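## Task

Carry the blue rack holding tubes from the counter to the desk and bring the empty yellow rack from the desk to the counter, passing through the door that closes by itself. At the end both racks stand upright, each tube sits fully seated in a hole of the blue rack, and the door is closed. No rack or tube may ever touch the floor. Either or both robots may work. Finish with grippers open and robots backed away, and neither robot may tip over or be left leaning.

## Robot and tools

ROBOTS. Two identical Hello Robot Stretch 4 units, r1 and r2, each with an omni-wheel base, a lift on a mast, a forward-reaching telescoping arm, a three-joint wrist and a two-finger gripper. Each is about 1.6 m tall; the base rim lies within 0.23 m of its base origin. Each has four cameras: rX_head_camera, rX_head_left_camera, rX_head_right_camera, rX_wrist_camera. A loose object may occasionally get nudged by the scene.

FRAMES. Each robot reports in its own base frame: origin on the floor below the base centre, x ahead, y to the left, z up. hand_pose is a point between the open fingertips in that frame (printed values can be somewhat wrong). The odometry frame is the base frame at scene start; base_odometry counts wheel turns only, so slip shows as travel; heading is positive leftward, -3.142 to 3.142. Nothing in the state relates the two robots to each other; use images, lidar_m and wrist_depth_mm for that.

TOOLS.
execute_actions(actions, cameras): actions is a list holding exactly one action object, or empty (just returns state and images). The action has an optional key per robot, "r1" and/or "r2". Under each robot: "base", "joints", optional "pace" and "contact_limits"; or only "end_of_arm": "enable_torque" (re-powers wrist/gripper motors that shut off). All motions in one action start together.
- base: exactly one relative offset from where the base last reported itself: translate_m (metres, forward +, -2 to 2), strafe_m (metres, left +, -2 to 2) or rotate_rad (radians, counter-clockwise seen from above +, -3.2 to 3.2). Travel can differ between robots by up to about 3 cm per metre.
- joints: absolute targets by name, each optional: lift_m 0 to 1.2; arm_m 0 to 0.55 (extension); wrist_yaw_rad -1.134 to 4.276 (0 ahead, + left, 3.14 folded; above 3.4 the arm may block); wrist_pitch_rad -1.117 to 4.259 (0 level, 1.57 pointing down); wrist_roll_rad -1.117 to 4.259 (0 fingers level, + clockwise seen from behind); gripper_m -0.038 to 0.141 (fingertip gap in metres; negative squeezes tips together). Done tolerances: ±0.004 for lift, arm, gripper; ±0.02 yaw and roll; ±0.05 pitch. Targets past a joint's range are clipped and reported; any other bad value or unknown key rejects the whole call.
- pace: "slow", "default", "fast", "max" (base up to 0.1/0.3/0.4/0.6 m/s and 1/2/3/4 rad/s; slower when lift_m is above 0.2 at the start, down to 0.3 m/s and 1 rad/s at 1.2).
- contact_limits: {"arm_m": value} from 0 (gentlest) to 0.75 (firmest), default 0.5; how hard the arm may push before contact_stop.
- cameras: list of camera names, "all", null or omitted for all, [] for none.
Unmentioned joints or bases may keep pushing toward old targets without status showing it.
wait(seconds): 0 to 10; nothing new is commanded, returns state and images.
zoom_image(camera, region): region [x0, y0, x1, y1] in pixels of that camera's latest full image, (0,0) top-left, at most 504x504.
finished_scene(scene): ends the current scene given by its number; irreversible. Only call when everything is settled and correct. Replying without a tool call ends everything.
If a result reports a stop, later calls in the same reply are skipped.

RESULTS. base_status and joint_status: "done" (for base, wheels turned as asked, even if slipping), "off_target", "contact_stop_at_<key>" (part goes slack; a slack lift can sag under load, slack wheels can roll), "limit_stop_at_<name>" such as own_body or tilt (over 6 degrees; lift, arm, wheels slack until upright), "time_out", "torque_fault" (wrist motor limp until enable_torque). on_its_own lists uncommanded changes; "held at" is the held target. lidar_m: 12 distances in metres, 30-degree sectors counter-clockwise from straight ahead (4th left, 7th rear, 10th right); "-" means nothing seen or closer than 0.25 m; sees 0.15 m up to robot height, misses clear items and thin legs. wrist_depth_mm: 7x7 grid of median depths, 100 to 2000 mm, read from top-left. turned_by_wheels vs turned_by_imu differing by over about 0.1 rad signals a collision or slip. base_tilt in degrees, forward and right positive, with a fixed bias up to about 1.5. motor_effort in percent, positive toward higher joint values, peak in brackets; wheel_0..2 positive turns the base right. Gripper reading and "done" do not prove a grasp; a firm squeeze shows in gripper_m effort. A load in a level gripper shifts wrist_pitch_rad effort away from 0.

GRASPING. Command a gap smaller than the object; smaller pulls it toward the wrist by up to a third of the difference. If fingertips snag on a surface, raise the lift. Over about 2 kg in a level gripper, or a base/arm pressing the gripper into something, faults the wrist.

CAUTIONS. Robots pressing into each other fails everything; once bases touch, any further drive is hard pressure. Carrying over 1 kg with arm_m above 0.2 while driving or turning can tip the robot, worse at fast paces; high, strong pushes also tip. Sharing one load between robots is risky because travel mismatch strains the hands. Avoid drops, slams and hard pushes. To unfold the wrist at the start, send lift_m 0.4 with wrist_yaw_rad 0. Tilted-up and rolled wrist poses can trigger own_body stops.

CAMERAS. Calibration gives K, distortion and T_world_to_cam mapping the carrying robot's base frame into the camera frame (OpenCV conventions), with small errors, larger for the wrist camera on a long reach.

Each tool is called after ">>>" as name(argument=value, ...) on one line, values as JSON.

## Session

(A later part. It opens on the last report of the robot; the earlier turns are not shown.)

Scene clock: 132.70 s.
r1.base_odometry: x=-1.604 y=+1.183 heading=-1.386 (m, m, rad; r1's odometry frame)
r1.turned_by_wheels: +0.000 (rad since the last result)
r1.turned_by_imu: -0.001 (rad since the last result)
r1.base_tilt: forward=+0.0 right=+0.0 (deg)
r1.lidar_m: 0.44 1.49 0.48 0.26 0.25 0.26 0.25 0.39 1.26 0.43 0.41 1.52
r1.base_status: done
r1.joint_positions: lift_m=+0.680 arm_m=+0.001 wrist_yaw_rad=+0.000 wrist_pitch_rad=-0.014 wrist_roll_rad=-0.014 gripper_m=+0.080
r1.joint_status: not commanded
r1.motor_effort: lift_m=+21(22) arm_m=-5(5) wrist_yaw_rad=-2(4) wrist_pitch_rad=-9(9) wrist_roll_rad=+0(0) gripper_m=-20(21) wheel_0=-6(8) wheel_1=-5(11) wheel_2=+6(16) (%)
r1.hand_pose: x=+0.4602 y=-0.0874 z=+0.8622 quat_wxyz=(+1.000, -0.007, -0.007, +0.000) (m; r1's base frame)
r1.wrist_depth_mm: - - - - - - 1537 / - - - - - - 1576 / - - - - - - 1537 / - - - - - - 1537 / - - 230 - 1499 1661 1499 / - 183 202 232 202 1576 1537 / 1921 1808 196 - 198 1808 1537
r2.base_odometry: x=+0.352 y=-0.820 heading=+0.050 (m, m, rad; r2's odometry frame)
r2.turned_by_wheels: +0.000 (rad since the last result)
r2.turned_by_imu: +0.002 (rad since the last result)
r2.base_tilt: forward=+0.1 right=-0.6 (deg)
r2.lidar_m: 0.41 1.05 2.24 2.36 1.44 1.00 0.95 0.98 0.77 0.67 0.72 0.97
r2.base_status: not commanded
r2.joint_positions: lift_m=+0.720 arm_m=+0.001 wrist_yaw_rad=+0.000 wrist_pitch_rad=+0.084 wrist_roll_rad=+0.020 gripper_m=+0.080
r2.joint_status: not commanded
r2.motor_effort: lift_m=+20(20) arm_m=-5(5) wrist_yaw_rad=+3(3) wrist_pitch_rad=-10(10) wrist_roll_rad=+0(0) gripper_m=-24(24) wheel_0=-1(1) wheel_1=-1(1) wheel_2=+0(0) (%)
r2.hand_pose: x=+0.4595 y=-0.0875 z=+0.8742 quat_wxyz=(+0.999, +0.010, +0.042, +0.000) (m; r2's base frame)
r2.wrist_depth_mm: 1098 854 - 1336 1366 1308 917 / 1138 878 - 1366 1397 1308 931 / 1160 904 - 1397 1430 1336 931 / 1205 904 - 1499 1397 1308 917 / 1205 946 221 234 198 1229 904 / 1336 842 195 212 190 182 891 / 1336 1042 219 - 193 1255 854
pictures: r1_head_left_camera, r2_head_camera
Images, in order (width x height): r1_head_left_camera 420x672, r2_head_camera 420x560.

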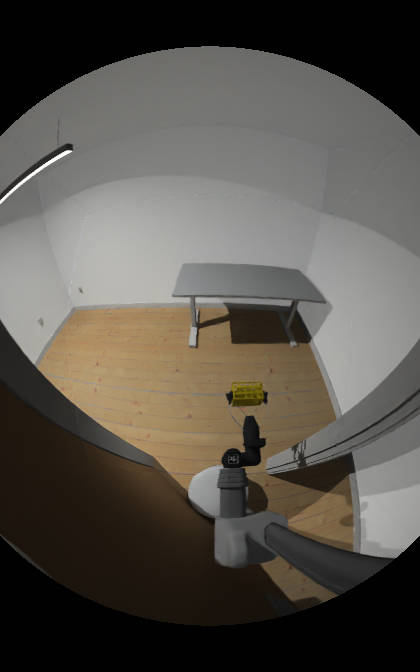

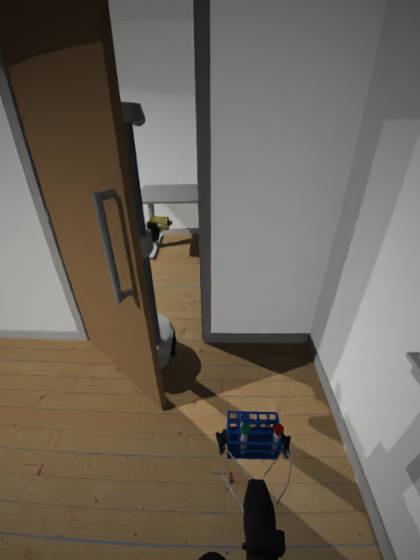

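>>> execute_actions(actions=[{"r1":{"base":{"translate_m":-0.55}}}], cameras=["r1_head_left_camera","r2_head_left_camera"])

>>> execute_actions(actions=[{"r1":{"base":{"strafe_m":0.48},"pace":"slow"}}], cameras=["r1_head_left_camera","r2_head_left_camera"])

Scene clock: 144.67 s.
r1.base_odometry: x=-1.705 y=+1.723 heading=-1.387 (m, m, rad; r1's odometry frame)
r1.turned_by_wheels: +0.000 (rad since the last result)
r1.turned_by_imu: +0.000 (rad since the last result)
r1.base_tilt: forward=+0.1 right=+0.0 (deg)
r1.lidar_m: 0.43 0.53 0.25 0.25 - - 1.95 0.73 0.71 1.21 0.95 0.77
r1.base_status: done
r1.joint_positions: lift_m=+0.680 arm_m=+0.001 wrist_yaw_rad=+0.000 wrist_pitch_rad=-0.014 wrist_roll_rad=-0.014 gripper_m=+0.080
r1.joint_status: not commanded
r1.motor_effort: lift_m=+21(21) arm_m=-5(5) wrist_yaw_rad=+0(1) wrist_pitch_rad=-9(8) wrist_roll_rad=-1(1) gripper_m=-20(21) wheel_0=-3(12) wheel_1=-2(8) wheel_2=+2(14) (%)
r1.hand_pose: x=+0.4602 y=-0.0874 z=+0.8622 quat_wxyz=(+1.000, -0.007, -0.007, +0.000) (m; r1's base frame)
r1.wrist_depth_mm: - - - - - - 442 / - - - - - - 436 / - - - - - - 433 / - - - - - - 436 / - - 229 - - - 433 / - 182 202 230 202 480 430 / 1921 1863 196 - 199 1808 436
r2.base_odometry: x=+0.352 y=-0.820 heading=+0.050 (m, m, rad; r2's odometry frame)
r2.turned_by_wheels: +0.000 (rad since the last result)
r2.turned_by_imu: +0.002 (rad since the last result)
r2.base_tilt: forward=+0.1 right=-0.6 (deg)
r2.lidar_m: 0.41 0.82 1.12 2.36 1.44 1.02 0.94 1.00 0.76 0.66 0.71 0.95
r2.base_status: not commanded
r2.joint_positions: lift_m=+0.720 arm_m=+0.001 wrist_yaw_rad=+0.000 wrist_pitch_rad=+0.084 wrist_roll_rad=+0.020 gripper_m=+0.080
r2.joint_status: not commanded
r2.motor_effort: lift_m=+20(20) arm_m=-5(5) wrist_yaw_rad=+2(2) wrist_pitch_rad=-10(10) wrist_roll_rad=+0(0) gripper_m=-22(28) wheel_0=-1(1) wheel_1=-1(1) wheel_2=+1(1) (%)
r2.hand_pose: x=+0.4595 y=-0.0875 z=+0.8742 quat_wxyz=(+0.999, +0.010, +0.042, +0.000) (m; r2's base frame)
r2.wrist_depth_mm: - - - 1366 1366 1308 917 / 627 - - 1366 1397 1281 904 / 615 - - 1366 1430 1308 917 / 654 - - 1397 1430 1308 917 / 946 - 223 234 198 1205 917 / 917 1983 194 213 189 182 904 / 931 1661 220 - 193 1255 866
pictures: r1_head_left_camera, r2_head_left_camera
Images, in order (width x height): r1_head_left_camera 420x672, r2_head_left_camera 420x672.

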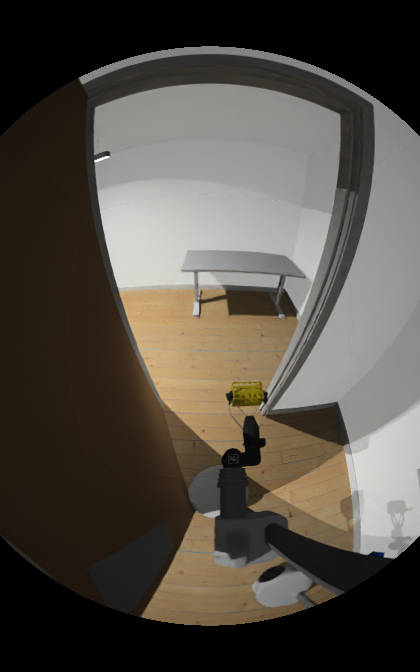

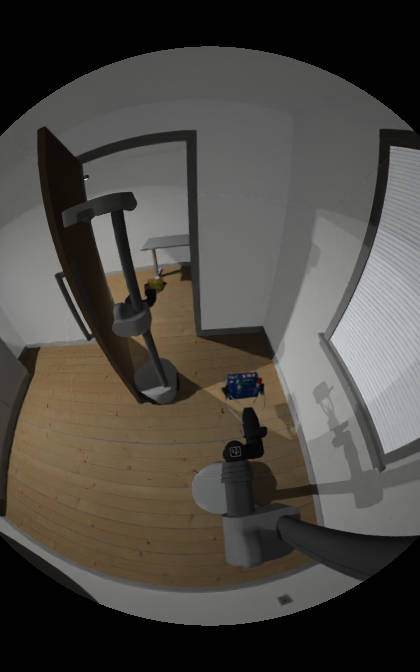

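Scene clock: 150.67 s.
r1.base_odometry: x=-1.234 y=+1.811 heading=-1.386 (m, m, rad; r1's odometry frame)
r1.turned_by_wheels: +0.000 (rad since the last result)
r1.turned_by_imu: -0.030 (rad since the last result)
r1.base_tilt: forward=+0.1 right=+0.0 (deg)
r1.lidar_m: 0.43 0.28 0.25 - 0.25 0.28 1.93 1.04 0.93 1.51 0.96 0.97
r1.base_status: done
r1.joint_positions: lift_m=+0.680 arm_m=+0.001 wrist_yaw_rad=+0.000 wrist_pitch_rad=-0.014 wrist_roll_rad=-0.014 gripper_m=+0.080
r1.joint_status: not commanded
r1.motor_effort: lift_m=+21(21) arm_m=-5(5) wrist_yaw_rad=-1(4) wrist_pitch_rad=-9(9) wrist_roll_rad=+0(1) gripper_m=-20(20) wheel_0=-18(23) wheel_1=+24(28) wheel_2=+0(2) (%)
r1.hand_pose: x=+0.4602 y=-0.0874 z=+0.8623 quat_wxyz=(+1.000, -0.007, -0.007, +0.000) (m; r1's base frame)
r1.wrist_depth_mm: 394 - - - - - 1863 / 399 - - - - - 1921 / 399 - - - - - 1863 / 402 - - - - - 1808 / 402 - 230 1921 - - 1863 / 399 183 202 230 202 - 1863 / 397 1863 196 - 199 1983 1756
r2.base_odometry: x=+0.352 y=-0.820 heading=+0.050 (m, m, rad; r2's odometry frame)
r2.turned_by_wheels: +0.000 (rad since the last result)
r2.turned_by_imu: +0.002 (rad since the last result)
r2.base_tilt: forward=+0.1 right=-0.6 (deg)
r2.lidar_m: 0.43 1.00 1.03 2.35 1.41 1.00 0.96 1.01 0.77 0.66 0.72 0.99
r2.base_status: not commanded
r2.joint_positions: lift_m=+0.720 arm_m=+0.001 wrist_yaw_rad=+0.000 wrist_pitch_rad=+0.084 wrist_roll_rad=+0.020 gripper_m=+0.080
r2.joint_status: not commanded
r2.motor_effort: lift_m=+20(20) arm_m=-5(5) wrist_yaw_rad=+2(2) wrist_pitch_rad=-10(10) wrist_roll_rad=+0(0) gripper_m=-26(22) wheel_0=-1(1) wheel_1=-1(1) wheel_2=+1(1) (%)
r2.hand_pose: x=+0.4595 y=-0.0875 z=+0.8742 quat_wxyz=(+0.999, +0.010, +0.042, +0.000) (m; r2's base frame)
r2.wrist_depth_mm: - - - 1366 1336 1336 917 / - - - 1366 1397 1308 917 / - - - 1397 1430 1308 917 / 1205 - - 1397 1430 1336 917 / - - 222 235 198 1229 904 / 1708 1983 195 212 190 182 917 / 1464 1618 220 - 193 1281 854
pictures: r1_head_left_camera, r2_head_left_camera
Images, in order (width x height): r1_head_left_camera 420x672, r2_head_left_camera 420x672.

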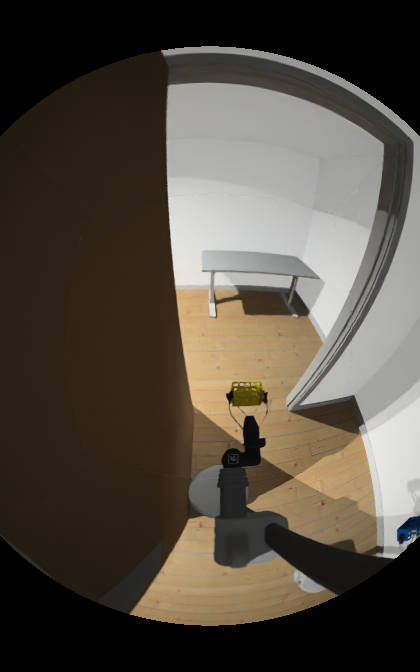

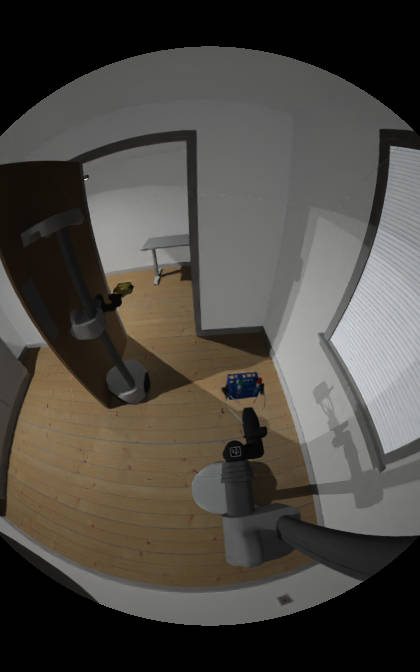

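>>> execute_actions(actions=[{"r1":{"base":{"strafe_m":-0.025}}}], cameras=[])

>>> execute_actions(actions=[{"r1":{"base":{"rotate_rad":-3.05},"joints":{"lift_m":0.84}},"r2":{"base":{"rotate_rad":0.3}}}], cameras=["r1_head_left_camera","r2_head_left_camera"])

Scene clock: 157.80 s.
r1.base_odometry: x=-1.259 y=+1.806 heading=-1.386 (m, m, rad; r1's odometry frame)
r1.turned_by_wheels: +0.000 (rad since the last result)
r1.turned_by_imu: +0.000 (rad since the last result)
r1.base_tilt: forward=+0.1 right=+0.0 (deg)
r1.lidar_m: 0.44 0.29 0.25 - 0.25 0.29 1.94 1.03 0.93 1.48 0.95 0.95
r1.base_status: done
r1.joint_positions: lift_m=+0.680 arm_m=+0.001 wrist_yaw_rad=+0.000 wrist_pitch_rad=-0.014 wrist_roll_rad=-0.014 gripper_m=+0.080
r1.joint_status: not commanded
r1.motor_effort: lift_m=+21(21) arm_m=-5(5) wrist_yaw_rad=-2(1) wrist_pitch_rad=-9(9) wrist_roll_rad=-1(1) gripper_m=-20(20) wheel_0=-3(16) wheel_1=+2(22) wheel_2=+0(1) (%)
r1.hand_pose: x=+0.4602 y=-0.0874 z=+0.8623 quat_wxyz=(+1.000, -0.007, -0.007, +0.000) (m; r1's base frame)
r1.wrist_depth_mm: 473 - - - - - 1808 / 477 - - - - - 1863 / 480 - - - - - 1863 / 492 - - - - - 1808 / 484 - 229 1983 - - 1863 / 480 183 202 230 202 - 1863 / 477 1863 196 - 199 1921 1756
r2.base_odometry: x=+0.352 y=-0.820 heading=+0.050 (m, m, rad; r2's odometry frame)
r2.turned_by_wheels: +0.000 (rad since the last result)
r2.turned_by_imu: +0.001 (rad since the last result)
r2.base_tilt: forward=+0.1 right=-0.6 (deg)
r2.lidar_m: 0.41 1.00 1.02 2.37 1.44 1.02 0.95 1.01 0.76 0.66 0.71 0.98
r2.base_status: not commanded
r2.joint_positions: lift_m=+0.720 arm_m=+0.001 wrist_yaw_rad=+0.000 wrist_pitch_rad=+0.084 wrist_roll_rad=+0.020 gripper_m=+0.080
r2.joint_status: not commanded
r2.motor_effort: lift_m=+20(20) arm_m=-5(5) wrist_yaw_rad=+2(3) wrist_pitch_rad=-10(11) wrist_roll_rad=+0(0) gripper_m=-25(24) wheel_0=-1(1) wheel_1=-1(1) wheel_2=+1(0) (%)
r2.hand_pose: x=+0.4595 y=-0.0875 z=+0.8742 quat_wxyz=(+0.999, +0.010, +0.042, +0.000) (m; r2's base frame)
r2.wrist_depth_mm: - - - 1336 1366 1308 917 / - - - 1366 1397 1336 917 / - - - 1430 1397 1308 904 / 1182 - - 1397 1430 1308 904 / - - 222 234 198 1205 917 / 1661 1921 195 213 190 182 904 / 1464 1618 219 - 193 1255 842
pictures: none
No camera images: the call's "cameras" was empty. Leave "cameras" out to get every camera's image.

Scene clock: 160.60 s.
r1.base_odometry: x=-1.259 y=+1.806 heading=+1.847 (m, m, rad; r1's odometry frame)
r1.turned_by_wheels: -3.050 (rad since the last result)
r1.turned_by_imu: -3.110 (rad since the last result)
r1.base_tilt: forward=+0.1 right=-0.1 (deg)
r1.lidar_m: 0.43 0.87 0.79 1.48 0.94 0.99 0.70 0.27 0.25 - 0.25 0.31
r1.base_status: done
r1.joint_positions: lift_m=+0.840 arm_m=+0.001 wrist_yaw_rad=+0.000 wrist_pitch_rad=-0.014 wrist_roll_rad=-0.014 gripper_m=+0.080
r1.joint_status: all done
r1.motor_effort: lift_m=+21(27) arm_m=-3(5) wrist_yaw_rad=+1(5) wrist_pitch_rad=-9(9) wrist_roll_rad=+0(0) gripper_m=-20(21) wheel_0=+4(6) wheel_1=-1(12) wheel_2=+3(11) (%)
r1.hand_pose: x=+0.4600 y=-0.0875 z=+1.0223 quat_wxyz=(+1.000, -0.007, -0.007, +0.000) (m; r1's base frame)
r1.wrist_depth_mm: 1756 1756 1708 1708 1661 1661 1661 / 1756 1808 1756 1756 1708 1708 1618 / 1756 1756 1708 1708 1708 1661 1661 / 1756 1756 1708 1661 1661 1661 1708 / 1756 1756 230 1708 1661 1708 1661 / 1808 183 203 231 202 1661 1618 / 1756 1756 196 - 199 1708 1661
r2.base_odometry: x=+0.352 y=-0.820 heading=+0.350 (m, m, rad; r2's odometry frame)
r2.turned_by_wheels: +0.300 (rad since the last result)
r2.turned_by_imu: +0.296 (rad since the last result)
r2.base_tilt: forward=+0.1 right=-0.6 (deg)
r2.lidar_m: 0.42 0.86 0.93 1.97 1.12 0.95 0.97 0.83 0.66 0.66 0.80 1.49
r2.base_status: done
r2.joint_positions: lift_m=+0.720 arm_m=+0.001 wrist_yaw_rad=+0.000 wrist_pitch_rad=+0.084 wrist_roll_rad=+0.020 gripper_m=+0.080
r2.joint_status: not commanded
r2.motor_effort: lift_m=+20(20) arm_m=-5(5) wrist_yaw_rad=+2(1) wrist_pitch_rad=-10(10) wrist_roll_rad=+0(0) gripper_m=-23(25) wheel_0=-1(4) wheel_1=-1(5) wheel_2=+2(7) (%)
r2.hand_pose: x=+0.4596 y=-0.0874 z=+0.8742 quat_wxyz=(+0.999, +0.010, +0.042, +0.000) (m; r2's base frame)
r2.wrist_depth_mm: 946 1281 - - 1308 1255 1138 / 759 976 - - 1336 1255 1182 / 991 1308 - - 1336 1255 1182 / 991 1336 - - 238 1255 1182 / 1008 1308 236 235 198 1281 1229 / 1025 1025 195 213 190 182 1255 / 1025 1397 220 - 193 1366 1229
pictures: r1_head_left_camera, r2_head_left_camera
Images, in order (width x height): r1_head_left_camera 420x672, r2_head_left_camera 420x672.

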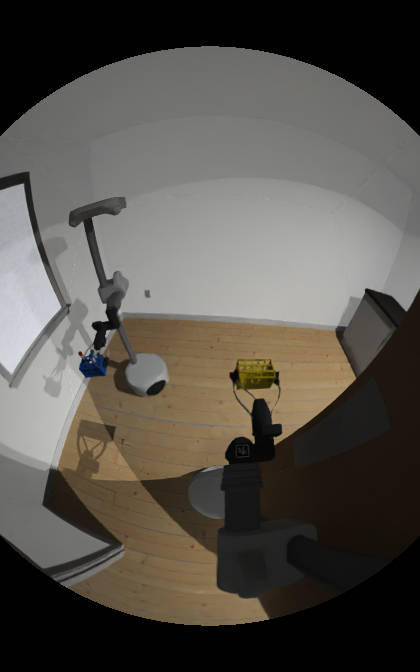

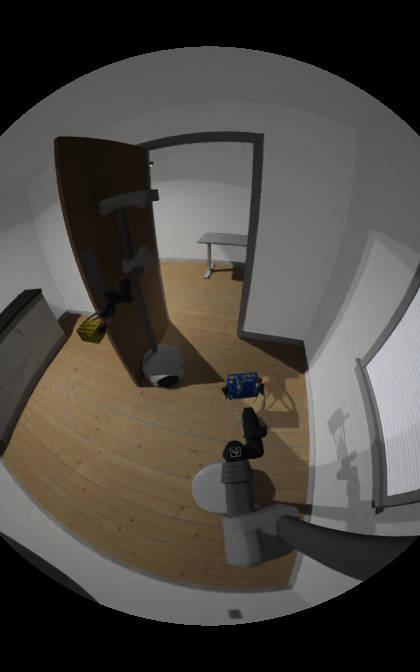

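>>> execute_actions(actions=[{"r1":{"base":{"translate_m":0.24}}}], cameras=["r1_head_right_camera","r2_head_left_camera","r2_head_camera"])

Scene clock: 166.00 s.
r1.base_odometry: x=-1.324 y=+2.037 heading=+1.847 (m, m, rad; r1's odometry frame)
r1.turned_by_wheels: +0.000 (rad since the last result)
r1.turned_by_imu: +0.000 (rad since the last result)
r1.base_tilt: forward=+0.1 right=+0.0 (deg)
r1.lidar_m: 0.42 0.83 0.68 1.43 1.23 1.12 0.71 0.27 0.25 1.67 1.78 1.76
r1.base_status: done
r1.joint_positions: lift_m=+0.840 arm_m=+0.001 wrist_yaw_rad=+0.000 wrist_pitch_rad=-0.014 wrist_roll_rad=-0.014 gripper_m=+0.080
r1.joint_status: not commanded
r1.motor_effort: lift_m=+20(20) arm_m=-3(3) wrist_yaw_rad=-1(0) wrist_pitch_rad=-9(9) wrist_roll_rad=+0(1) gripper_m=-21(20) wheel_0=+4(7) wheel_1=+0(5) wheel_2=-3(9) (%)
r1.hand_pose: x=+0.4600 y=-0.0874 z=+1.0223 quat_wxyz=(+1.000, -0.007, -0.007, +0.000) (m; r1's base frame)
r1.wrist_depth_mm: 1537 1537 1499 1499 1464 1430 1397 / 1499 1464 1464 1499 1464 1464 1397 / 1537 1499 1537 1430 1464 1430 1430 / 1499 1537 1499 1464 1464 1464 1430 / 1499 1499 229 1464 1430 1430 1430 / 1537 183 202 231 202 1430 1430 / 1499 1499 196 - 199 1430 1430
r2.base_odometry: x=+0.352 y=-0.820 heading=+0.350 (m, m, rad; r2's odometry frame)
r2.turned_by_wheels: +0.000 (rad since the last result)
r2.turned_by_imu: +0.001 (rad since the last result)
r2.base_tilt: forward=+0.1 right=-0.6 (deg)
r2.lidar_m: 0.41 0.81 0.74 1.97 1.10 0.96 0.97 0.85 0.67 0.68 0.79 1.49
r2.base_status: not commanded
r2.joint_positions: lift_m=+0.720 arm_m=+0.001 wrist_yaw_rad=+0.000 wrist_pitch_rad=+0.084 wrist_roll_rad=+0.020 gripper_m=+0.080
r2.joint_status: not commanded
r2.motor_effort: lift_m=+20(20) arm_m=-5(5) wrist_yaw_rad=+2(1) wrist_pitch_rad=-10(10) wrist_roll_rad=+0(0) gripper_m=-24(24) wheel_0=-1(1) wheel_1=-1(1) wheel_2=+2(2) (%)
r2.hand_pose: x=+0.4596 y=-0.0874 z=+0.8742 quat_wxyz=(+0.999, +0.010, +0.042, +0.000) (m; r2's base frame)
r2.wrist_depth_mm: 768 1255 - - 1308 1229 1160 / 732 1281 - - 1336 1255 1160 / 976 1281 - - 1366 1281 1182 / 991 1308 - - 237 1255 1182 / 1008 1366 236 234 197 1308 1205 / 991 1160 195 213 190 181 1229 / 1008 1366 220 - 193 1336 1229
pictures: r1_head_right_camera, r2_head_camera, r2_head_left_camera
Images, in order (width x height): r1_head_right_camera 420x672, r2_head_camera 420x560, r2_head_left_camera 420x672.

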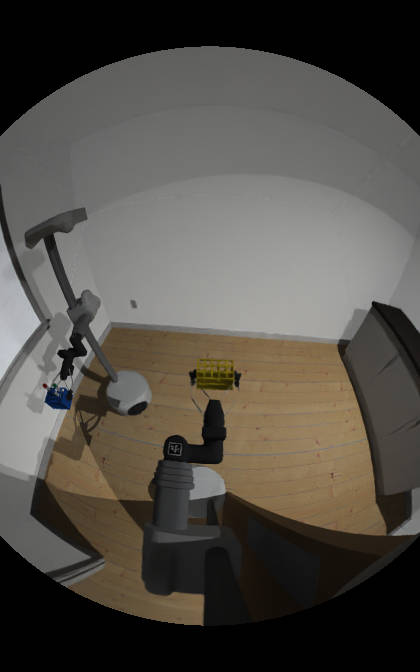

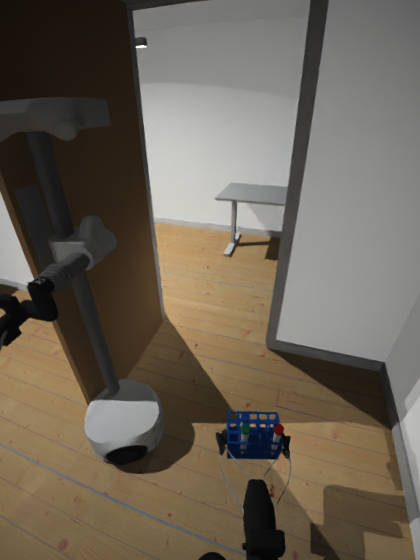

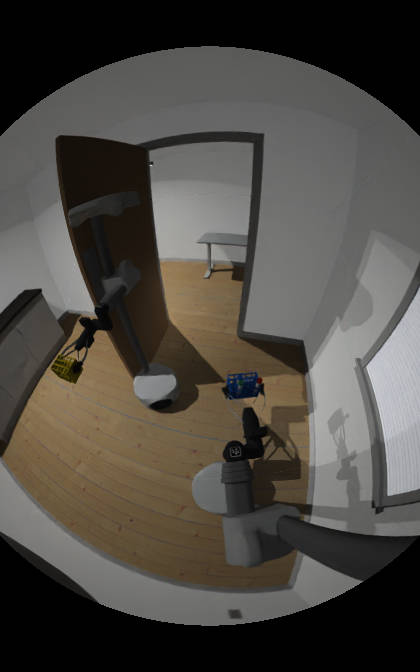

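>>> execute_actions(actions=[{"r2":{"base":{"strafe_m":-0.055}}}], cameras=[])

>>> execute_actions(actions=[{"r2":{"base":{"translate_m":0.65}}}], cameras=["r1_head_left_camera","r2_head_left_camera","r2_head_camera"])

Scene clock: 174.40 s.
r1.base_odometry: x=-1.324 y=+2.037 heading=+1.847 (m, m, rad; r1's odometry frame)
r1.turned_by_wheels: +0.000 (rad since the last result)
r1.turned_by_imu: +0.000 (rad since the last result)
r1.base_tilt: forward=+0.0 right=-0.1 (deg)
r1.lidar_m: 0.42 0.85 0.72 1.43 1.23 1.11 0.70 0.28 0.25 1.67 1.78 1.75
r1.base_status: not commanded
r1.joint_positions: lift_m=+0.840 arm_m=+0.001 wrist_yaw_rad=+0.000 wrist_pitch_rad=-0.014 wrist_roll_rad=-0.014 gripper_m=+0.080
r1.joint_status: not commanded
r1.motor_effort: lift_m=+21(21) arm_m=-3(3) wrist_yaw_rad=-1(1) wrist_pitch_rad=-9(9) wrist_roll_rad=-1(0) gripper_m=-20(21) wheel_0=+4(4) wheel_1=+0(0) wheel_2=-3(3) (%)
r1.hand_pose: x=+0.4600 y=-0.0874 z=+1.0223 quat_wxyz=(+1.000, -0.007, -0.007, +0.000) (m; r1's base frame)
r1.wrist_depth_mm: 1499 1537 1464 1464 1464 1464 1464 / 1499 1537 1499 1499 1430 1430 1430 / 1537 1499 1499 1464 1464 1430 1430 / 1537 1537 1464 1499 1464 1464 1397 / 1499 1499 230 1430 1464 1430 1430 / 1537 183 202 230 202 1430 1430 / 1537 1537 196 - 199 1430 1430
r2.base_odometry: x=+0.371 y=-0.872 heading=+0.350 (m, m, rad; r2's odometry frame)
r2.turned_by_wheels: +0.000 (rad since the last result)
r2.turned_by_imu: +0.002 (rad since the last result)
r2.base_tilt: forward=+0.1 right=-0.6 (deg)
r2.lidar_m: 0.42 0.83 0.78 1.93 1.14 0.96 0.97 0.81 0.63 0.62 0.75 1.36
r2.base_status: done
r2.joint_positions: lift_m=+0.720 arm_m=+0.001 wrist_yaw_rad=+0.000 wrist_pitch_rad=+0.084 wrist_roll_rad=+0.020 gripper_m=+0.080
r2.joint_status: not commanded
r2.motor_effort: lift_m=+20(20) arm_m=-5(5) wrist_yaw_rad=+2(1) wrist_pitch_rad=-10(11) wrist_roll_rad=+0(0) gripper_m=-21(23) wheel_0=-1(7) wheel_1=+2(8) wheel_2=+2(2) (%)
r2.hand_pose: x=+0.4596 y=-0.0874 z=+0.8742 quat_wxyz=(+0.999, +0.010, +0.042, +0.000) (m; r2's base frame)
r2.wrist_depth_mm: 991 1336 - - 1281 1229 1138 / 809 1366 - - 1281 1229 1160 / 1060 1336 - - 1366 1255 1182 / 1060 1397 - - 237 1281 1182 / 1078 1397 236 235 198 1281 1229 / 1060 1229 195 212 190 182 1229 / 1060 1366 220 - 193 1366 1255
pictures: none
No camera images: the call's "cameras" was empty. Leave "cameras" out to get every camera's image.

Scene clock: 178.07 s.
r1.base_odometry: x=-1.324 y=+2.037 heading=+1.847 (m, m, rad; r1's odometry frame)
r1.turned_by_wheels: +0.000 (rad since the last result)
r1.turned_by_imu: +0.000 (rad since the last result)
r1.base_tilt: forward=+0.0 right=+0.1 (deg)
r1.lidar_m: 0.45 1.81 0.41 0.40 0.56 1.11 0.71 0.29 0.25 1.68 1.76 1.75
r1.base_status: not commanded
r1.joint_positions: lift_m=+0.840 arm_m=+0.001 wrist_yaw_rad=+0.000 wrist_pitch_rad=-0.014 wrist_roll_rad=-0.014 gripper_m=+0.080
r1.joint_status: not commanded
r1.motor_effort: lift_m=+21(21) arm_m=-3(3) wrist_yaw_rad=+0(1) wrist_pitch_rad=-9(9) wrist_roll_rad=+0(1) gripper_m=-21(20) wheel_0=+4(4) wheel_1=+0(0) wheel_2=-3(3) (%)
r1.hand_pose: x=+0.4600 y=-0.0874 z=+1.0223 quat_wxyz=(+1.000, -0.007, -0.007, +0.000) (m; r1's base frame)
r1.wrist_depth_mm: 1537 1499 1499 1464 1464 1430 1430 / 1537 1499 1464 1499 1464 1464 1430 / 1537 1537 1499 1464 1464 1464 1397 / 1537 1537 1464 1464 1430 1464 1397 / 1499 1499 231 1499 1464 1464 1430 / 1537 182 202 231 202 1430 1397 / 1537 1499 196 - 199 1464 1430
r2.base_odometry: x=+0.982 y=-0.649 heading=+0.350 (m, m, rad; r2's odometry frame)
r2.turned_by_wheels: +0.000 (rad since the last result)
r2.turned_by_imu: +0.001 (rad since the last result)
r2.base_tilt: forward=+0.1 right=-0.6 (deg)
r2.lidar_m: 0.41 0.93 0.40 0.43 0.63 1.62 1.60 0.97 0.81 0.81 1.01 0.97
r2.base_status: done
r2.joint_positions: lift_m=+0.720 arm_m=+0.001 wrist_yaw_rad=+0.000 wrist_pitch_rad=+0.084 wrist_roll_rad=+0.020 gripper_m=+0.080
r2.joint_status: not commanded
r2.motor_effort: lift_m=+20(20) arm_m=-5(5) wrist_yaw_rad=+1(2) wrist_pitch_rad=-10(10) wrist_roll_rad=+0(0) gripper_m=-26(22) wheel_0=+0(5) wheel_1=+0(4) wheel_2=+1(8) (%)
r2.hand_pose: x=+0.4596 y=-0.0874 z=+0.8742 quat_wxyz=(+0.999, +0.010, +0.042, +0.000) (m; r2's base frame)
r2.wrist_depth_mm: 866 - - - - 661 627 / 854 - - - - 668 627 / 878 - - - - 683 647 / 878 - - - 237 691 654 / 891 - 235 234 198 691 661 / 904 1042 194 213 190 182 668 / 891 1537 220 - 193 723 668
pictures: r1_head_left_camera, r2_head_camera, r2_head_left_camera
Images, in order (width x height): r1_head_left_camera 420x672, r2_head_camera 420x560, r2_head_left_camera 420x672.

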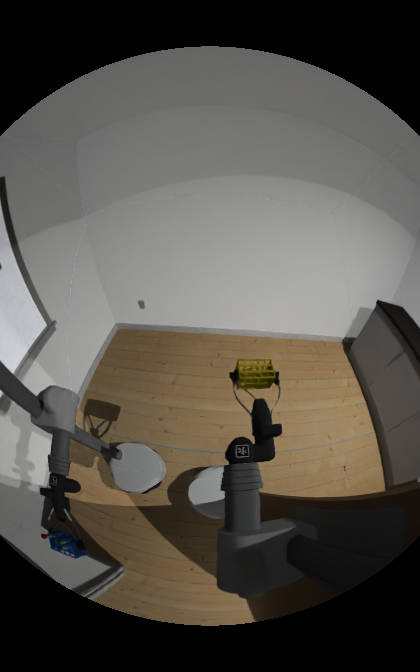

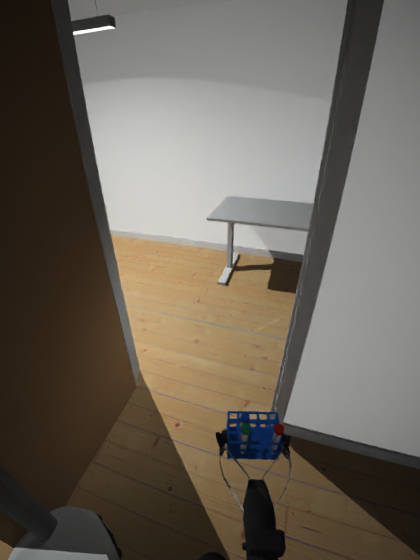

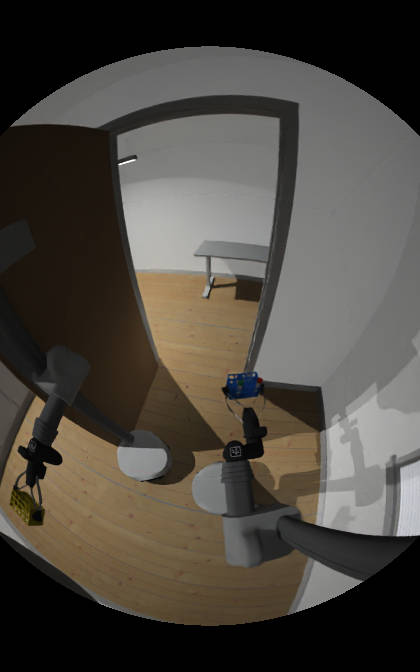

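>>> execute_actions(actions=[{"r2":{"base":{"translate_m":1.65},"joints":{"lift_m":0.68}}}], cameras=["r2_head_left_camera","r2_head_camera"])

Scene clock: 186.73 s.
r1.base_odometry: x=-1.324 y=+2.037 heading=+1.847 (m, m, rad; r1's odometry frame)
r1.turned_by_wheels: +0.000 (rad since the last result)
r1.turned_by_imu: +0.001 (rad since the last result)
r1.base_tilt: forward=+0.1 right=+0.0 (deg)
r1.lidar_m: 0.43 1.80 1.47 1.42 1.22 1.11 0.71 0.28 0.25 1.68 1.78 1.76
r1.base_status: not commanded
r1.joint_positions: lift_m=+0.840 arm_m=+0.001 wrist_yaw_rad=+0.000 wrist_pitch_rad=-0.014 wrist_roll_rad=-0.014 gripper_m=+0.080
r1.joint_status: not commanded
r1.motor_effort: lift_m=+21(20) arm_m=-3(3) wrist_yaw_rad=+0(0) wrist_pitch_rad=-9(9) wrist_roll_rad=-1(1) gripper_m=-20(20) wheel_0=+4(4) wheel_1=+0(1) wheel_2=-3(3) (%)
r1.hand_pose: x=+0.4600 y=-0.0874 z=+1.0223 quat_wxyz=(+1.000, -0.007, -0.007, +0.000) (m; r1's base frame)
r1.wrist_depth_mm: 1537 1464 1430 1464 1464 1430 1430 / 1537 1537 1464 1499 1499 1430 1430 / 1537 1499 1499 1464 1464 1464 1397 / 1499 1499 1464 1499 1430 1464 1430 / 1537 1537 230 1499 1464 1430 1430 / 1499 182 202 230 202 1430 1430 / 1537 1499 196 - 198 1430 1430
r2.base_odometry: x=+2.532 y=-0.082 heading=+0.350 (m, m, rad; r2's odometry frame)
r2.turned_by_wheels: +0.000 (rad since the last result)
r2.turned_by_imu: +0.002 (rad since the last result)
r2.base_tilt: forward=+0.1 right=-0.6 (deg)
r2.lidar_m: 0.43 1.82 2.42 0.93 0.61 0.81 1.42 0.64 0.94 1.28 0.86 0.72
r2.base_status: done
r2.joint_positions: lift_m=+0.680 arm_m=+0.001 wrist_yaw_rad=+0.000 wrist_pitch_rad=+0.084 wrist_roll_rad=+0.020 gripper_m=+0.080
r2.joint_status: all done
r2.motor_effort: lift_m=+19(21) arm_m=-5(5) wrist_yaw_rad=+2(2) wrist_pitch_rad=-10(10) wrist_roll_rad=+0(0) gripper_m=-24(26) wheel_0=-2(5) wheel_1=+0(5) wheel_2=+0(8) (%)
r2.hand_pose: x=+0.4595 y=-0.0874 z=+0.8343 quat_wxyz=(+0.999, +0.010, +0.042, +0.000) (m; r2's base frame)
r2.wrist_depth_mm: 1661 1499 1397 1366 1255 1160 1098 / 1708 1576 1464 1336 1229 1182 1118 / 1756 1576 1464 1336 1255 1182 1118 / 1756 1576 1537 1336 237 1182 1138 / 1756 1618 235 235 197 750 759 / 1808 1618 195 212 190 182 466 / 1537 1576 220 - 193 1255 1160
pictures: r2_head_camera, r2_head_left_camera
Images, in order (width x height): r2_head_camera 420x560, r2_head_left_camera 420x672.

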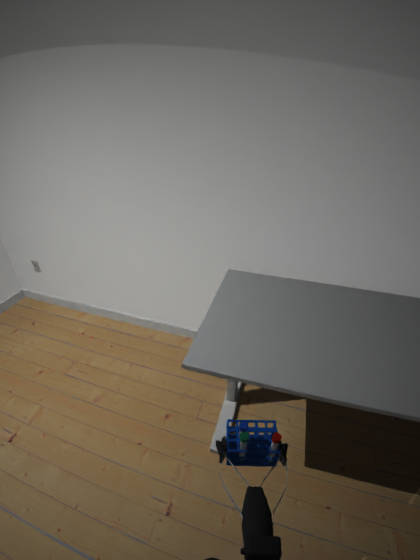

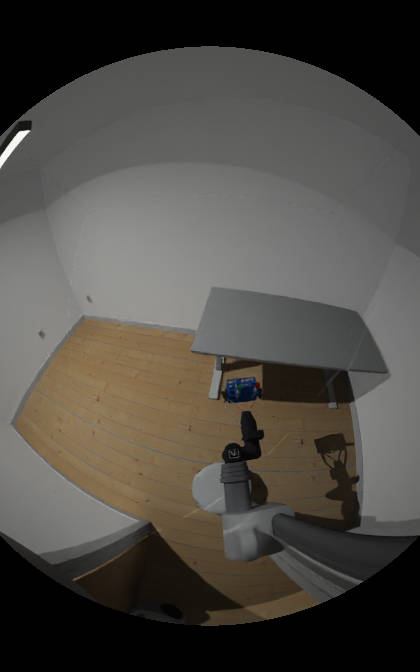

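>>> execute_actions(actions=[{"r1":{"base":{"translate_m":0.36}},"r2":{"base":{"rotate_rad":-0.42}}}], cameras=[])

>>> execute_actions(actions=[{"r1":{"base":{"rotate_rad":-1.55}},"r2":{"base":{"translate_m":0.15},"joints":{"arm_m":0.27}}}], cameras=["r1_head_right_camera","r2_head_camera","r2_wrist_camera"])

Scene clock: 194.87 s.
r1.base_odometry: x=-1.423 y=+2.383 heading=+1.848 (m, m, rad; r1's odometry frame)
r1.turned_by_wheels: +0.000 (rad since the last result)
r1.turned_by_imu: +0.001 (rad since the last result)
r1.base_tilt: forward=+0.1 right=+0.1 (deg)
r1.lidar_m: 0.43 1.44 1.45 1.41 1.52 1.14 1.16 1.34 1.74 1.69 1.79 1.41
r1.base_status: done
r1.joint_positions: lift_m=+0.840 arm_m=+0.001 wrist_yaw_rad=+0.000 wrist_pitch_rad=-0.014 wrist_roll_rad=-0.014 gripper_m=+0.080
r1.joint_status: not commanded
r1.motor_effort: lift_m=+20(21) arm_m=-3(3) wrist_yaw_rad=-1(1) wrist_pitch_rad=-9(9) wrist_roll_rad=-1(0) gripper_m=-21(20) wheel_0=+2(7) wheel_1=+2(7) wheel_2=-1(12) (%)
r1.hand_pose: x=+0.4600 y=-0.0874 z=+1.0223 quat_wxyz=(+1.000, -0.007, -0.007, +0.000) (m; r1's base frame)
r1.wrist_depth_mm: 1160 1160 1138 1098 1118 1098 1078 / 1160 1138 1118 1118 1118 1098 1078 / 1160 1138 1118 1118 1118 1098 1060 / 1160 1160 1138 1138 1118 1078 1078 / 1160 1138 230 1098 1098 1078 1098 / 1160 182 203 230 202 1098 1098 / 1160 1138 196 - 199 1118 1098
r2.base_odometry: x=+2.532 y=-0.082 heading=-0.070 (m, m, rad; r2's odometry frame)
r2.turned_by_wheels: -0.420 (rad since the last result)
r2.turned_by_imu: -0.411 (rad since the last result)
r2.base_tilt: forward=+0.0 right=-0.6 (deg)
r2.lidar_m: 0.40 0.69 1.92 2.44 0.79 0.61 0.57 0.67 0.66 1.19 1.25 0.82
r2.base_status: done
r2.joint_positions: lift_m=+0.680 arm_m=+0.001 wrist_yaw_rad=+0.000 wrist_pitch_rad=+0.084 wrist_roll_rad=+0.020 gripper_m=+0.080
r2.joint_status: not commanded
r2.motor_effort: lift_m=+19(19) arm_m=-5(5) wrist_yaw_rad=+2(4) wrist_pitch_rad=-10(11) wrist_roll_rad=+0(0) gripper_m=-26(25) wheel_0=+1(5) wheel_1=+0(5) wheel_2=+0(9) (%)
r2.hand_pose: x=+0.4595 y=-0.0875 z=+0.8343 quat_wxyz=(+0.999, +0.010, +0.042, +0.000) (m; r2's base frame)
r2.wrist_depth_mm: 1182 1229 1255 1281 1366 1397 1430 / 1205 1229 1308 1308 1366 1397 1430 / 1255 1229 1308 1336 1366 1464 1430 / 1255 1255 1336 1336 1205 1464 1366 / 683 699 236 234 198 759 768 / 1281 504 195 213 189 182 1098 / 1336 1308 220 - 193 1576 1078
pictures: none
No camera images: the call's "cameras" was empty. Leave "cameras" out to get every camera's image.

Scene clock: 196.90 s.
r1.base_odometry: x=-1.423 y=+2.383 heading=+0.298 (m, m, rad; r1's odometry frame)
r1.turned_by_wheels: -1.550 (rad since the last result)
r1.turned_by_imu: -1.580 (rad since the last result)
r1.base_tilt: forward=+0.1 right=+0.0 (deg)
r1.lidar_m: 0.43 1.78 1.38 1.34 1.45 1.45 1.41 1.54 1.30 1.26 1.34 1.73
r1.base_status: done
r1.joint_positions: lift_m=+0.840 arm_m=+0.001 wrist_yaw_rad=+0.000 wrist_pitch_rad=-0.014 wrist_roll_rad=-0.014 gripper_m=+0.080
r1.joint_status: not commanded
r1.motor_effort: lift_m=+20(20) arm_m=-3(3) wrist_yaw_rad=+0(1) wrist_pitch_rad=-9(9) wrist_roll_rad=+0(1) gripper_m=-20(21) wheel_0=+1(6) wheel_1=+2(9) wheel_2=+1(9) (%)
r1.hand_pose: x=+0.4600 y=-0.0875 z=+1.0223 quat_wxyz=(+1.000, -0.007, -0.007, +0.000) (m; r1's base frame)
r1.wrist_depth_mm: 1756 - - - - - 1808 / 1808 - - - - - 1863 / 1808 - - - - - 1808 / 1756 - - - - - 1808 / 1618 1537 229 1499 1430 1708 1808 / 1618 182 202 231 202 1464 1808 / 1618 1499 196 - 198 1430 1808
r2.base_odometry: x=+2.681 y=-0.093 heading=-0.070 (m, m, rad; r2's odometry frame)
r2.turned_by_wheels: +0.000 (rad since the last result)
r2.turned_by_imu: +0.000 (rad since the last result)
r2.base_tilt: forward=+0.1 right=-0.6 (deg)
r2.lidar_m: 0.55 0.55 1.70 2.48 1.05 0.74 0.65 0.65 0.75 1.25 1.03 0.64
r2.base_status: done
r2.joint_positions: lift_m=+0.680 arm_m=+0.269 wrist_yaw_rad=+0.000 wrist_pitch_rad=+0.083 wrist_roll_rad=+0.020 gripper_m=+0.080
r2.joint_status: all done
r2.motor_effort: lift_m=+19(19) arm_m=+5(5) wrist_yaw_rad=+2(3) wrist_pitch_rad=-10(11) wrist_roll_rad=+0(0) gripper_m=-24(26) wheel_0=+0(4) wheel_1=+0(4) wheel_2=+1(11) (%)
r2.hand_pose: x=+0.7275 y=-0.0874 z=+0.8343 quat_wxyz=(+0.999, +0.010, +0.042, +0.000) (m; r2's base frame)
r2.wrist_depth_mm: 831 854 866 904 917 946 976 / 831 854 891 904 931 976 1008 / 854 866 891 931 960 991 1025 / 854 878 904 946 976 1008 1042 / 676 699 222 235 198 741 741 / 427 377 194 212 189 182 455 / 322 322 220 - 193 330 329
pictures: r1_head_right_camera, r2_head_camera, r2_wrist_camera
camera_calibration (this result's frames):
r2_wrist_camera: T_world_to_cam=[[0.0382083, -0.999233, -0.00860873, -0.0970712], [-0.0987544, 0.00479699, -0.9951, 0.954494], [0.994378, 0.0388713, -0.0984953, -0.408684], [0, 0, 0, 1]] pos_world=[0.504356, -0.0856893, 0.908728]
Images, in order (width x height): r1_head_right_camera 420x672, r2_head_camera 420x560, r2_wrist_camera 616x392.

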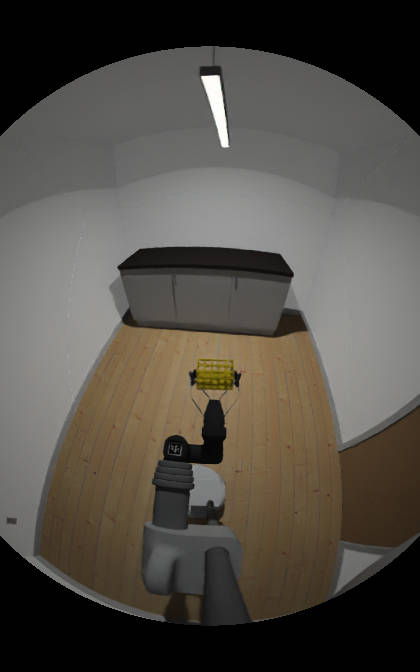

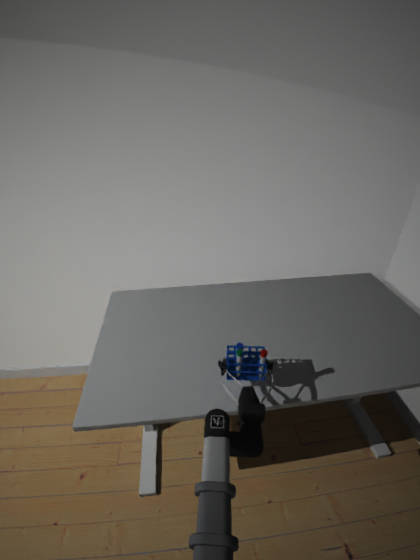

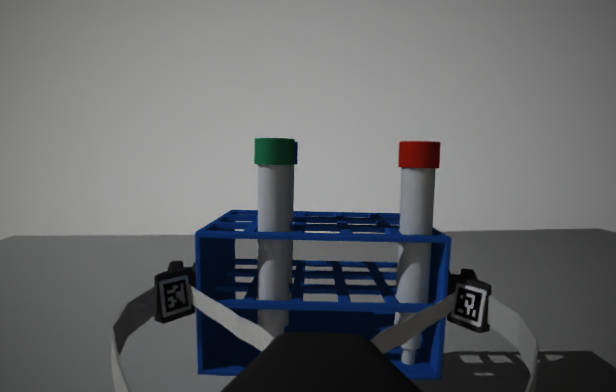

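>>> execute_actions(actions=[{"r1":{"base":{"translate_m":1.12},"pace":"fast"},"r2":{"joints":{"lift_m":0.613},"pace":"slow"}}], cameras=["r1_head_camera","r2_wrist_camera"])

Scene clock: 203.87 s.
r1.base_odometry: x=-0.352 y=+2.712 heading=+0.298 (m, m, rad; r1's odometry frame)
r1.turned_by_wheels: +0.000 (rad since the last result)
r1.turned_by_imu: +0.002 (rad since the last result)
r1.base_tilt: forward=+0.1 right=+0.0 (deg)
r1.lidar_m: 0.44 0.60 0.87 1.26 1.34 1.96 2.56 1.80 1.39 1.35 0.77 0.58
r1.base_status: done
r1.joint_positions: lift_m=+0.840 arm_m=+0.001 wrist_yaw_rad=+0.000 wrist_pitch_rad=-0.014 wrist_roll_rad=-0.014 gripper_m=+0.080
r1.joint_status: not commanded
r1.motor_effort: lift_m=+21(20) arm_m=-3(3) wrist_yaw_rad=+0(0) wrist_pitch_rad=-9(9) wrist_roll_rad=+0(0) gripper_m=-20(20) wheel_0=+1(7) wheel_1=+3(9) wheel_2=-2(11) (%)
r1.hand_pose: x=+0.4600 y=-0.0874 z=+1.0223 quat_wxyz=(+1.000, -0.007, -0.007, +0.000) (m; r1's base frame)
r1.wrist_depth_mm: 991 976 960 960 931 931 917 / 1008 991 976 946 946 917 917 / 1008 991 976 960 931 931 917 / 991 991 976 960 946 946 931 / 931 991 230 741 723 917 904 / 484 182 202 230 202 421 504 / 345 340 196 - 199 338 345
r2.base_odometry: x=+2.681 y=-0.093 heading=-0.070 (m, m, rad; r2's odometry frame)
r2.turned_by_wheels: +0.000 (rad since the last result)
r2.turned_by_imu: +0.002 (rad since the last result)
r2.base_tilt: forward=+0.0 right=-0.6 (deg)
r2.lidar_m: 0.58 0.58 1.75 2.46 1.04 0.74 0.66 0.68 0.75 1.25 1.04 0.65
r2.base_status: not commanded
r2.joint_positions: lift_m=+0.613 arm_m=+0.269 wrist_yaw_rad=+0.000 wrist_pitch_rad=+0.083 wrist_roll_rad=+0.020 gripper_m=+0.080
r2.joint_status: all done
r2.motor_effort: lift_m=+18(17) arm_m=+5(5) wrist_yaw_rad=+1(1) wrist_pitch_rad=-10(10) wrist_roll_rad=+0(1) gripper_m=-26(22) wheel_0=+0(0) wheel_1=+0(0) wheel_2=+1(1) (%)
r2.hand_pose: x=+0.7275 y=-0.0874 z=+0.7674 quat_wxyz=(+0.999, +0.010, +0.042, +0.000) (m; r2's base frame)
r2.wrist_depth_mm: 820 854 866 904 931 976 991 / 842 854 878 931 946 991 991 / 854 878 904 931 946 991 1025 / 831 866 904 866 741 991 1025 / 427 442 236 234 198 477 473 / 273 240 195 213 190 182 291 / 205 204 196 - 191 211 208
pictures: r1_head_camera, r2_wrist_camera
camera_calibration (this result's frames):
r2_wrist_camera: T_world_to_cam=[[0.0382084, -0.999233, -0.00860885, -0.0976476], [-0.0987543, 0.0047971, -0.9951, 0.887867], [0.994378, 0.0388714, -0.0984952, -0.41528], [0, 0, 0, 1]] pos_world=[0.504357, -0.0856893, 0.841773]
Images, in order (width x height): r1_head_camera 420x560, r2_wrist_camera 616x392.

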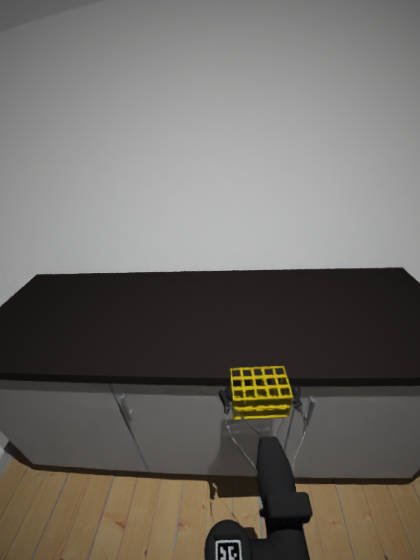

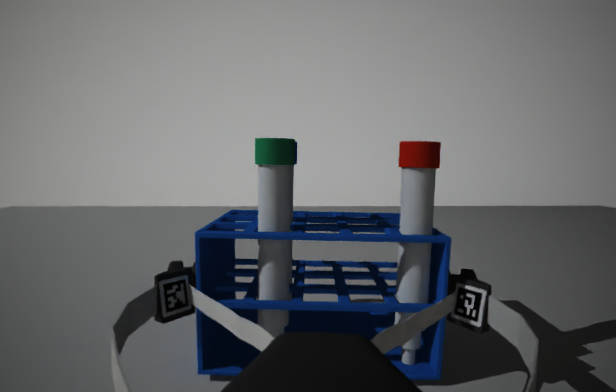

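>>> execute_actions(actions=[{"r1":{"joints":{"arm_m":0.235,"lift_m":0.815}},"r2":{"joints":{"lift_m":0.609},"pace":"slow"}}], cameras=[])

>>> execute_actions(actions=[{"r1":{"joints":{"lift_m":0.786},"pace":"slow"},"r2":{"joints":{"gripper_m":0.141}}}], cameras=["r1_head_camera","r1_wrist_camera","r2_wrist_camera"])

Scene clock: 211.00 s.
r1.base_odometry: x=-0.352 y=+2.712 heading=+0.298 (m, m, rad; r1's odometry frame)
r1.turned_by_wheels: +0.000 (rad since the last result)
r1.turned_by_imu: +0.000 (rad since the last result)
r1.base_tilt: forward=+0.1 right=+0.0 (deg)
r1.lidar_m: 0.56 0.59 0.86 1.26 1.35 1.96 2.56 1.80 1.38 1.34 0.77 0.58
r1.base_status: not commanded
r1.joint_positions: lift_m=+0.815 arm_m=+0.234 wrist_yaw_rad=+0.000 wrist_pitch_rad=-0.014 wrist_roll_rad=-0.014 gripper_m=+0.080
r1.joint_status: all done
r1.motor_effort: lift_m=+18(23) arm_m=+5(5) wrist_yaw_rad=-1(0) wrist_pitch_rad=-9(10) wrist_roll_rad=+0(1) gripper_m=-20(20) wheel_0=+1(1) wheel_1=+3(3) wheel_2=-2(1) (%)
r1.hand_pose: x=+0.6935 y=-0.0874 z=+0.9975 quat_wxyz=(+1.000, -0.007, -0.007, +0.000) (m; r1's base frame)
r1.wrist_depth_mm: 759 741 732 732 715 707 683 / 759 741 741 723 715 699 691 / 768 750 732 715 715 699 691 / 759 741 741 723 715 699 699 / 768 750 230 609 609 699 691 / 404 183 202 231 202 349 421 / 279 277 196 - 199 282 289
r2.base_odometry: x=+2.681 y=-0.093 heading=-0.070 (m, m, rad; r2's odometry frame)
r2.turned_by_wheels: +0.000 (rad since the last result)
r2.turned_by_imu: +0.001 (rad since the last result)
r2.base_tilt: forward=+0.0 right=-0.6 (deg)
r2.lidar_m: 0.57 0.58 1.74 2.46 1.03 0.71 0.65 0.67 0.74 1.25 1.02 0.65
r2.base_status: not commanded
r2.joint_positions: lift_m=+0.609 arm_m=+0.269 wrist_yaw_rad=+0.000 wrist_pitch_rad=+0.083 wrist_roll_rad=+0.020 gripper_m=+0.080
r2.joint_status: all done
r2.motor_effort: lift_m=+18(17) arm_m=+5(5) wrist_yaw_rad=+1(1) wrist_pitch_rad=-10(10) wrist_roll_rad=+0(1) gripper_m=-26(20) wheel_0=+0(0) wheel_1=+0(0) wheel_2=+1(1) (%)
r2.hand_pose: x=+0.7275 y=-0.0874 z=+0.7634 quat_wxyz=(+0.999, +0.010, +0.042, +0.000) (m; r2's base frame)
r2.wrist_depth_mm: 820 842 866 891 931 946 976 / 831 866 891 904 931 976 1008 / 842 866 891 931 946 991 1025 / 842 878 891 842 236 976 1042 / 415 427 236 205 198 459 462 / 264 233 194 213 190 181 283 / 198 198 197 - 191 204 202
pictures: none
No camera images: the call's "cameras" was empty. Leave "cameras" out to get every camera's image.

Scene clock: 212.63 s.
r1.base_odometry: x=-0.352 y=+2.712 heading=+0.298 (m, m, rad; r1's odometry frame)
r1.turned_by_wheels: +0.000 (rad since the last result)
r1.turned_by_imu: +0.000 (rad since the last result)
r1.base_tilt: forward=+0.1 right=+0.0 (deg)
r1.lidar_m: 0.56 0.60 0.86 1.26 1.35 1.97 2.56 1.80 1.38 1.35 0.77 0.58
r1.base_status: not commanded
r1.joint_positions: lift_m=+0.786 arm_m=+0.234 wrist_yaw_rad=+0.000 wrist_pitch_rad=-0.014 wrist_roll_rad=-0.014 gripper_m=+0.080
r1.joint_status: all done
r1.motor_effort: lift_m=+18(16) arm_m=+5(5) wrist_yaw_rad=-1(1) wrist_pitch_rad=-9(9) wrist_roll_rad=-1(1) gripper_m=-19(19) wheel_0=+1(1) wheel_1=+3(3) wheel_2=-1(2) (%)
r1.hand_pose: x=+0.6935 y=-0.0874 z=+0.9685 quat_wxyz=(+1.000, -0.007, -0.007, +0.000) (m; r1's base frame)
r1.wrist_depth_mm: 759 750 732 723 715 699 683 / 759 750 732 723 715 707 691 / 759 741 741 732 715 699 691 / 759 750 732 715 707 707 699 / 615 634 230 477 480 661 654 / 317 182 202 231 202 274 330 / 219 216 196 - 199 221 234
r2.base_odometry: x=+2.681 y=-0.093 heading=-0.070 (m, m, rad; r2's odometry frame)
r2.turned_by_wheels: +0.000 (rad since the last result)
r2.turned_by_imu: +0.000 (rad since the last result)
r2.base_tilt: forward=+0.0 right=-0.5 (deg)
r2.lidar_m: 0.57 0.58 1.73 2.46 1.03 0.74 0.66 0.69 0.76 1.24 1.03 0.67
r2.base_status: not commanded
r2.joint_positions: lift_m=+0.609 arm_m=+0.269 wrist_yaw_rad=+0.000 wrist_pitch_rad=+0.082 wrist_roll_rad=+0.020 gripper_m=+0.141
r2.joint_status: all done
r2.motor_effort: lift_m=+18(18) arm_m=+5(5) wrist_yaw_rad=+2(2) wrist_pitch_rad=-6(10) wrist_roll_rad=-1(0) gripper_m=+2(28) wheel_0=+0(0) wheel_1=+0(0) wheel_2=+1(1) (%)
r2.hand_pose: x=+0.7275 y=-0.0874 z=+0.7638 quat_wxyz=(+0.999, +0.010, +0.041, +0.000) (m; r2's base frame)
r2.wrist_depth_mm: 820 866 891 891 917 946 991 / 831 854 891 917 931 976 991 / 854 878 904 931 946 1008 1025 / 842 866 904 878 732 991 1060 / 418 433 224 364 205 459 469 / 266 252 217 198 199 211 285 / 199 198 202 - 202 205 216
pictures: r1_head_camera, r1_wrist_camera, r2_wrist_camera
camera_calibration (this result's frames):
r1_wrist_camera: T_world_to_cam=[[-0.00974546, -0.999215, 0.0384018, -0.128495], [0.0245662, -0.0386313, -0.998952, 1.00299], [0.999651, -0.00879186, 0.0249234, -0.492633], [0, 0, 0, 1]] pos_world=[0.466569, -0.093978, 1.01915]
r2_wrist_camera: T_world_to_cam=[[0.0381771, -0.999234, -0.00856147, -0.0977055], [-0.0975123, 0.0048015, -0.995223, 0.883455], [0.994502, 0.0388296, -0.0972543, -0.416705], [0, 0, 0, 1]] pos_world=[0.504292, -0.0856921, 0.837872]
Images, in order (width x height): r1_head_camera 420x560, r1_wrist_camera 616x392, r2_wrist_camera 616x392.

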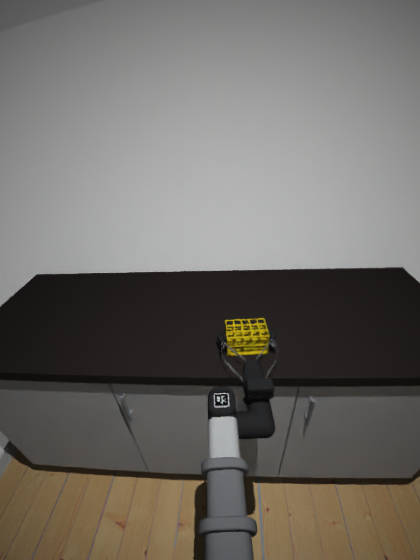

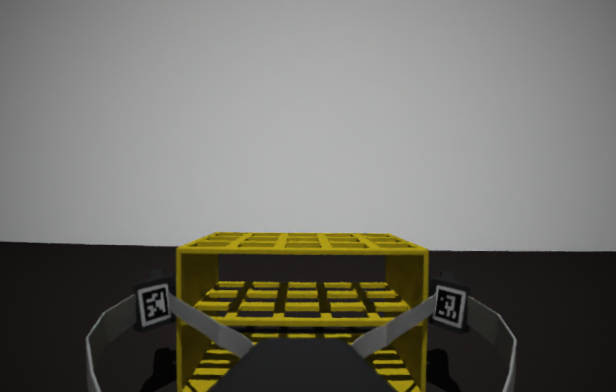

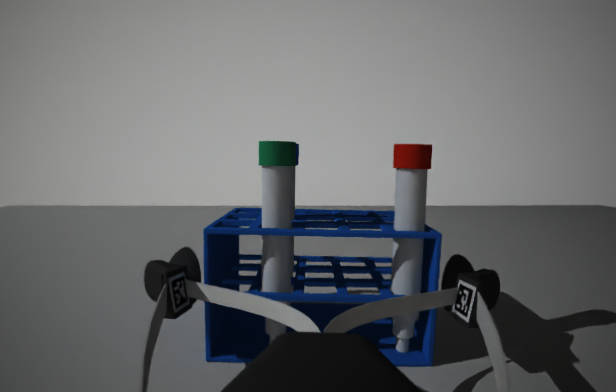

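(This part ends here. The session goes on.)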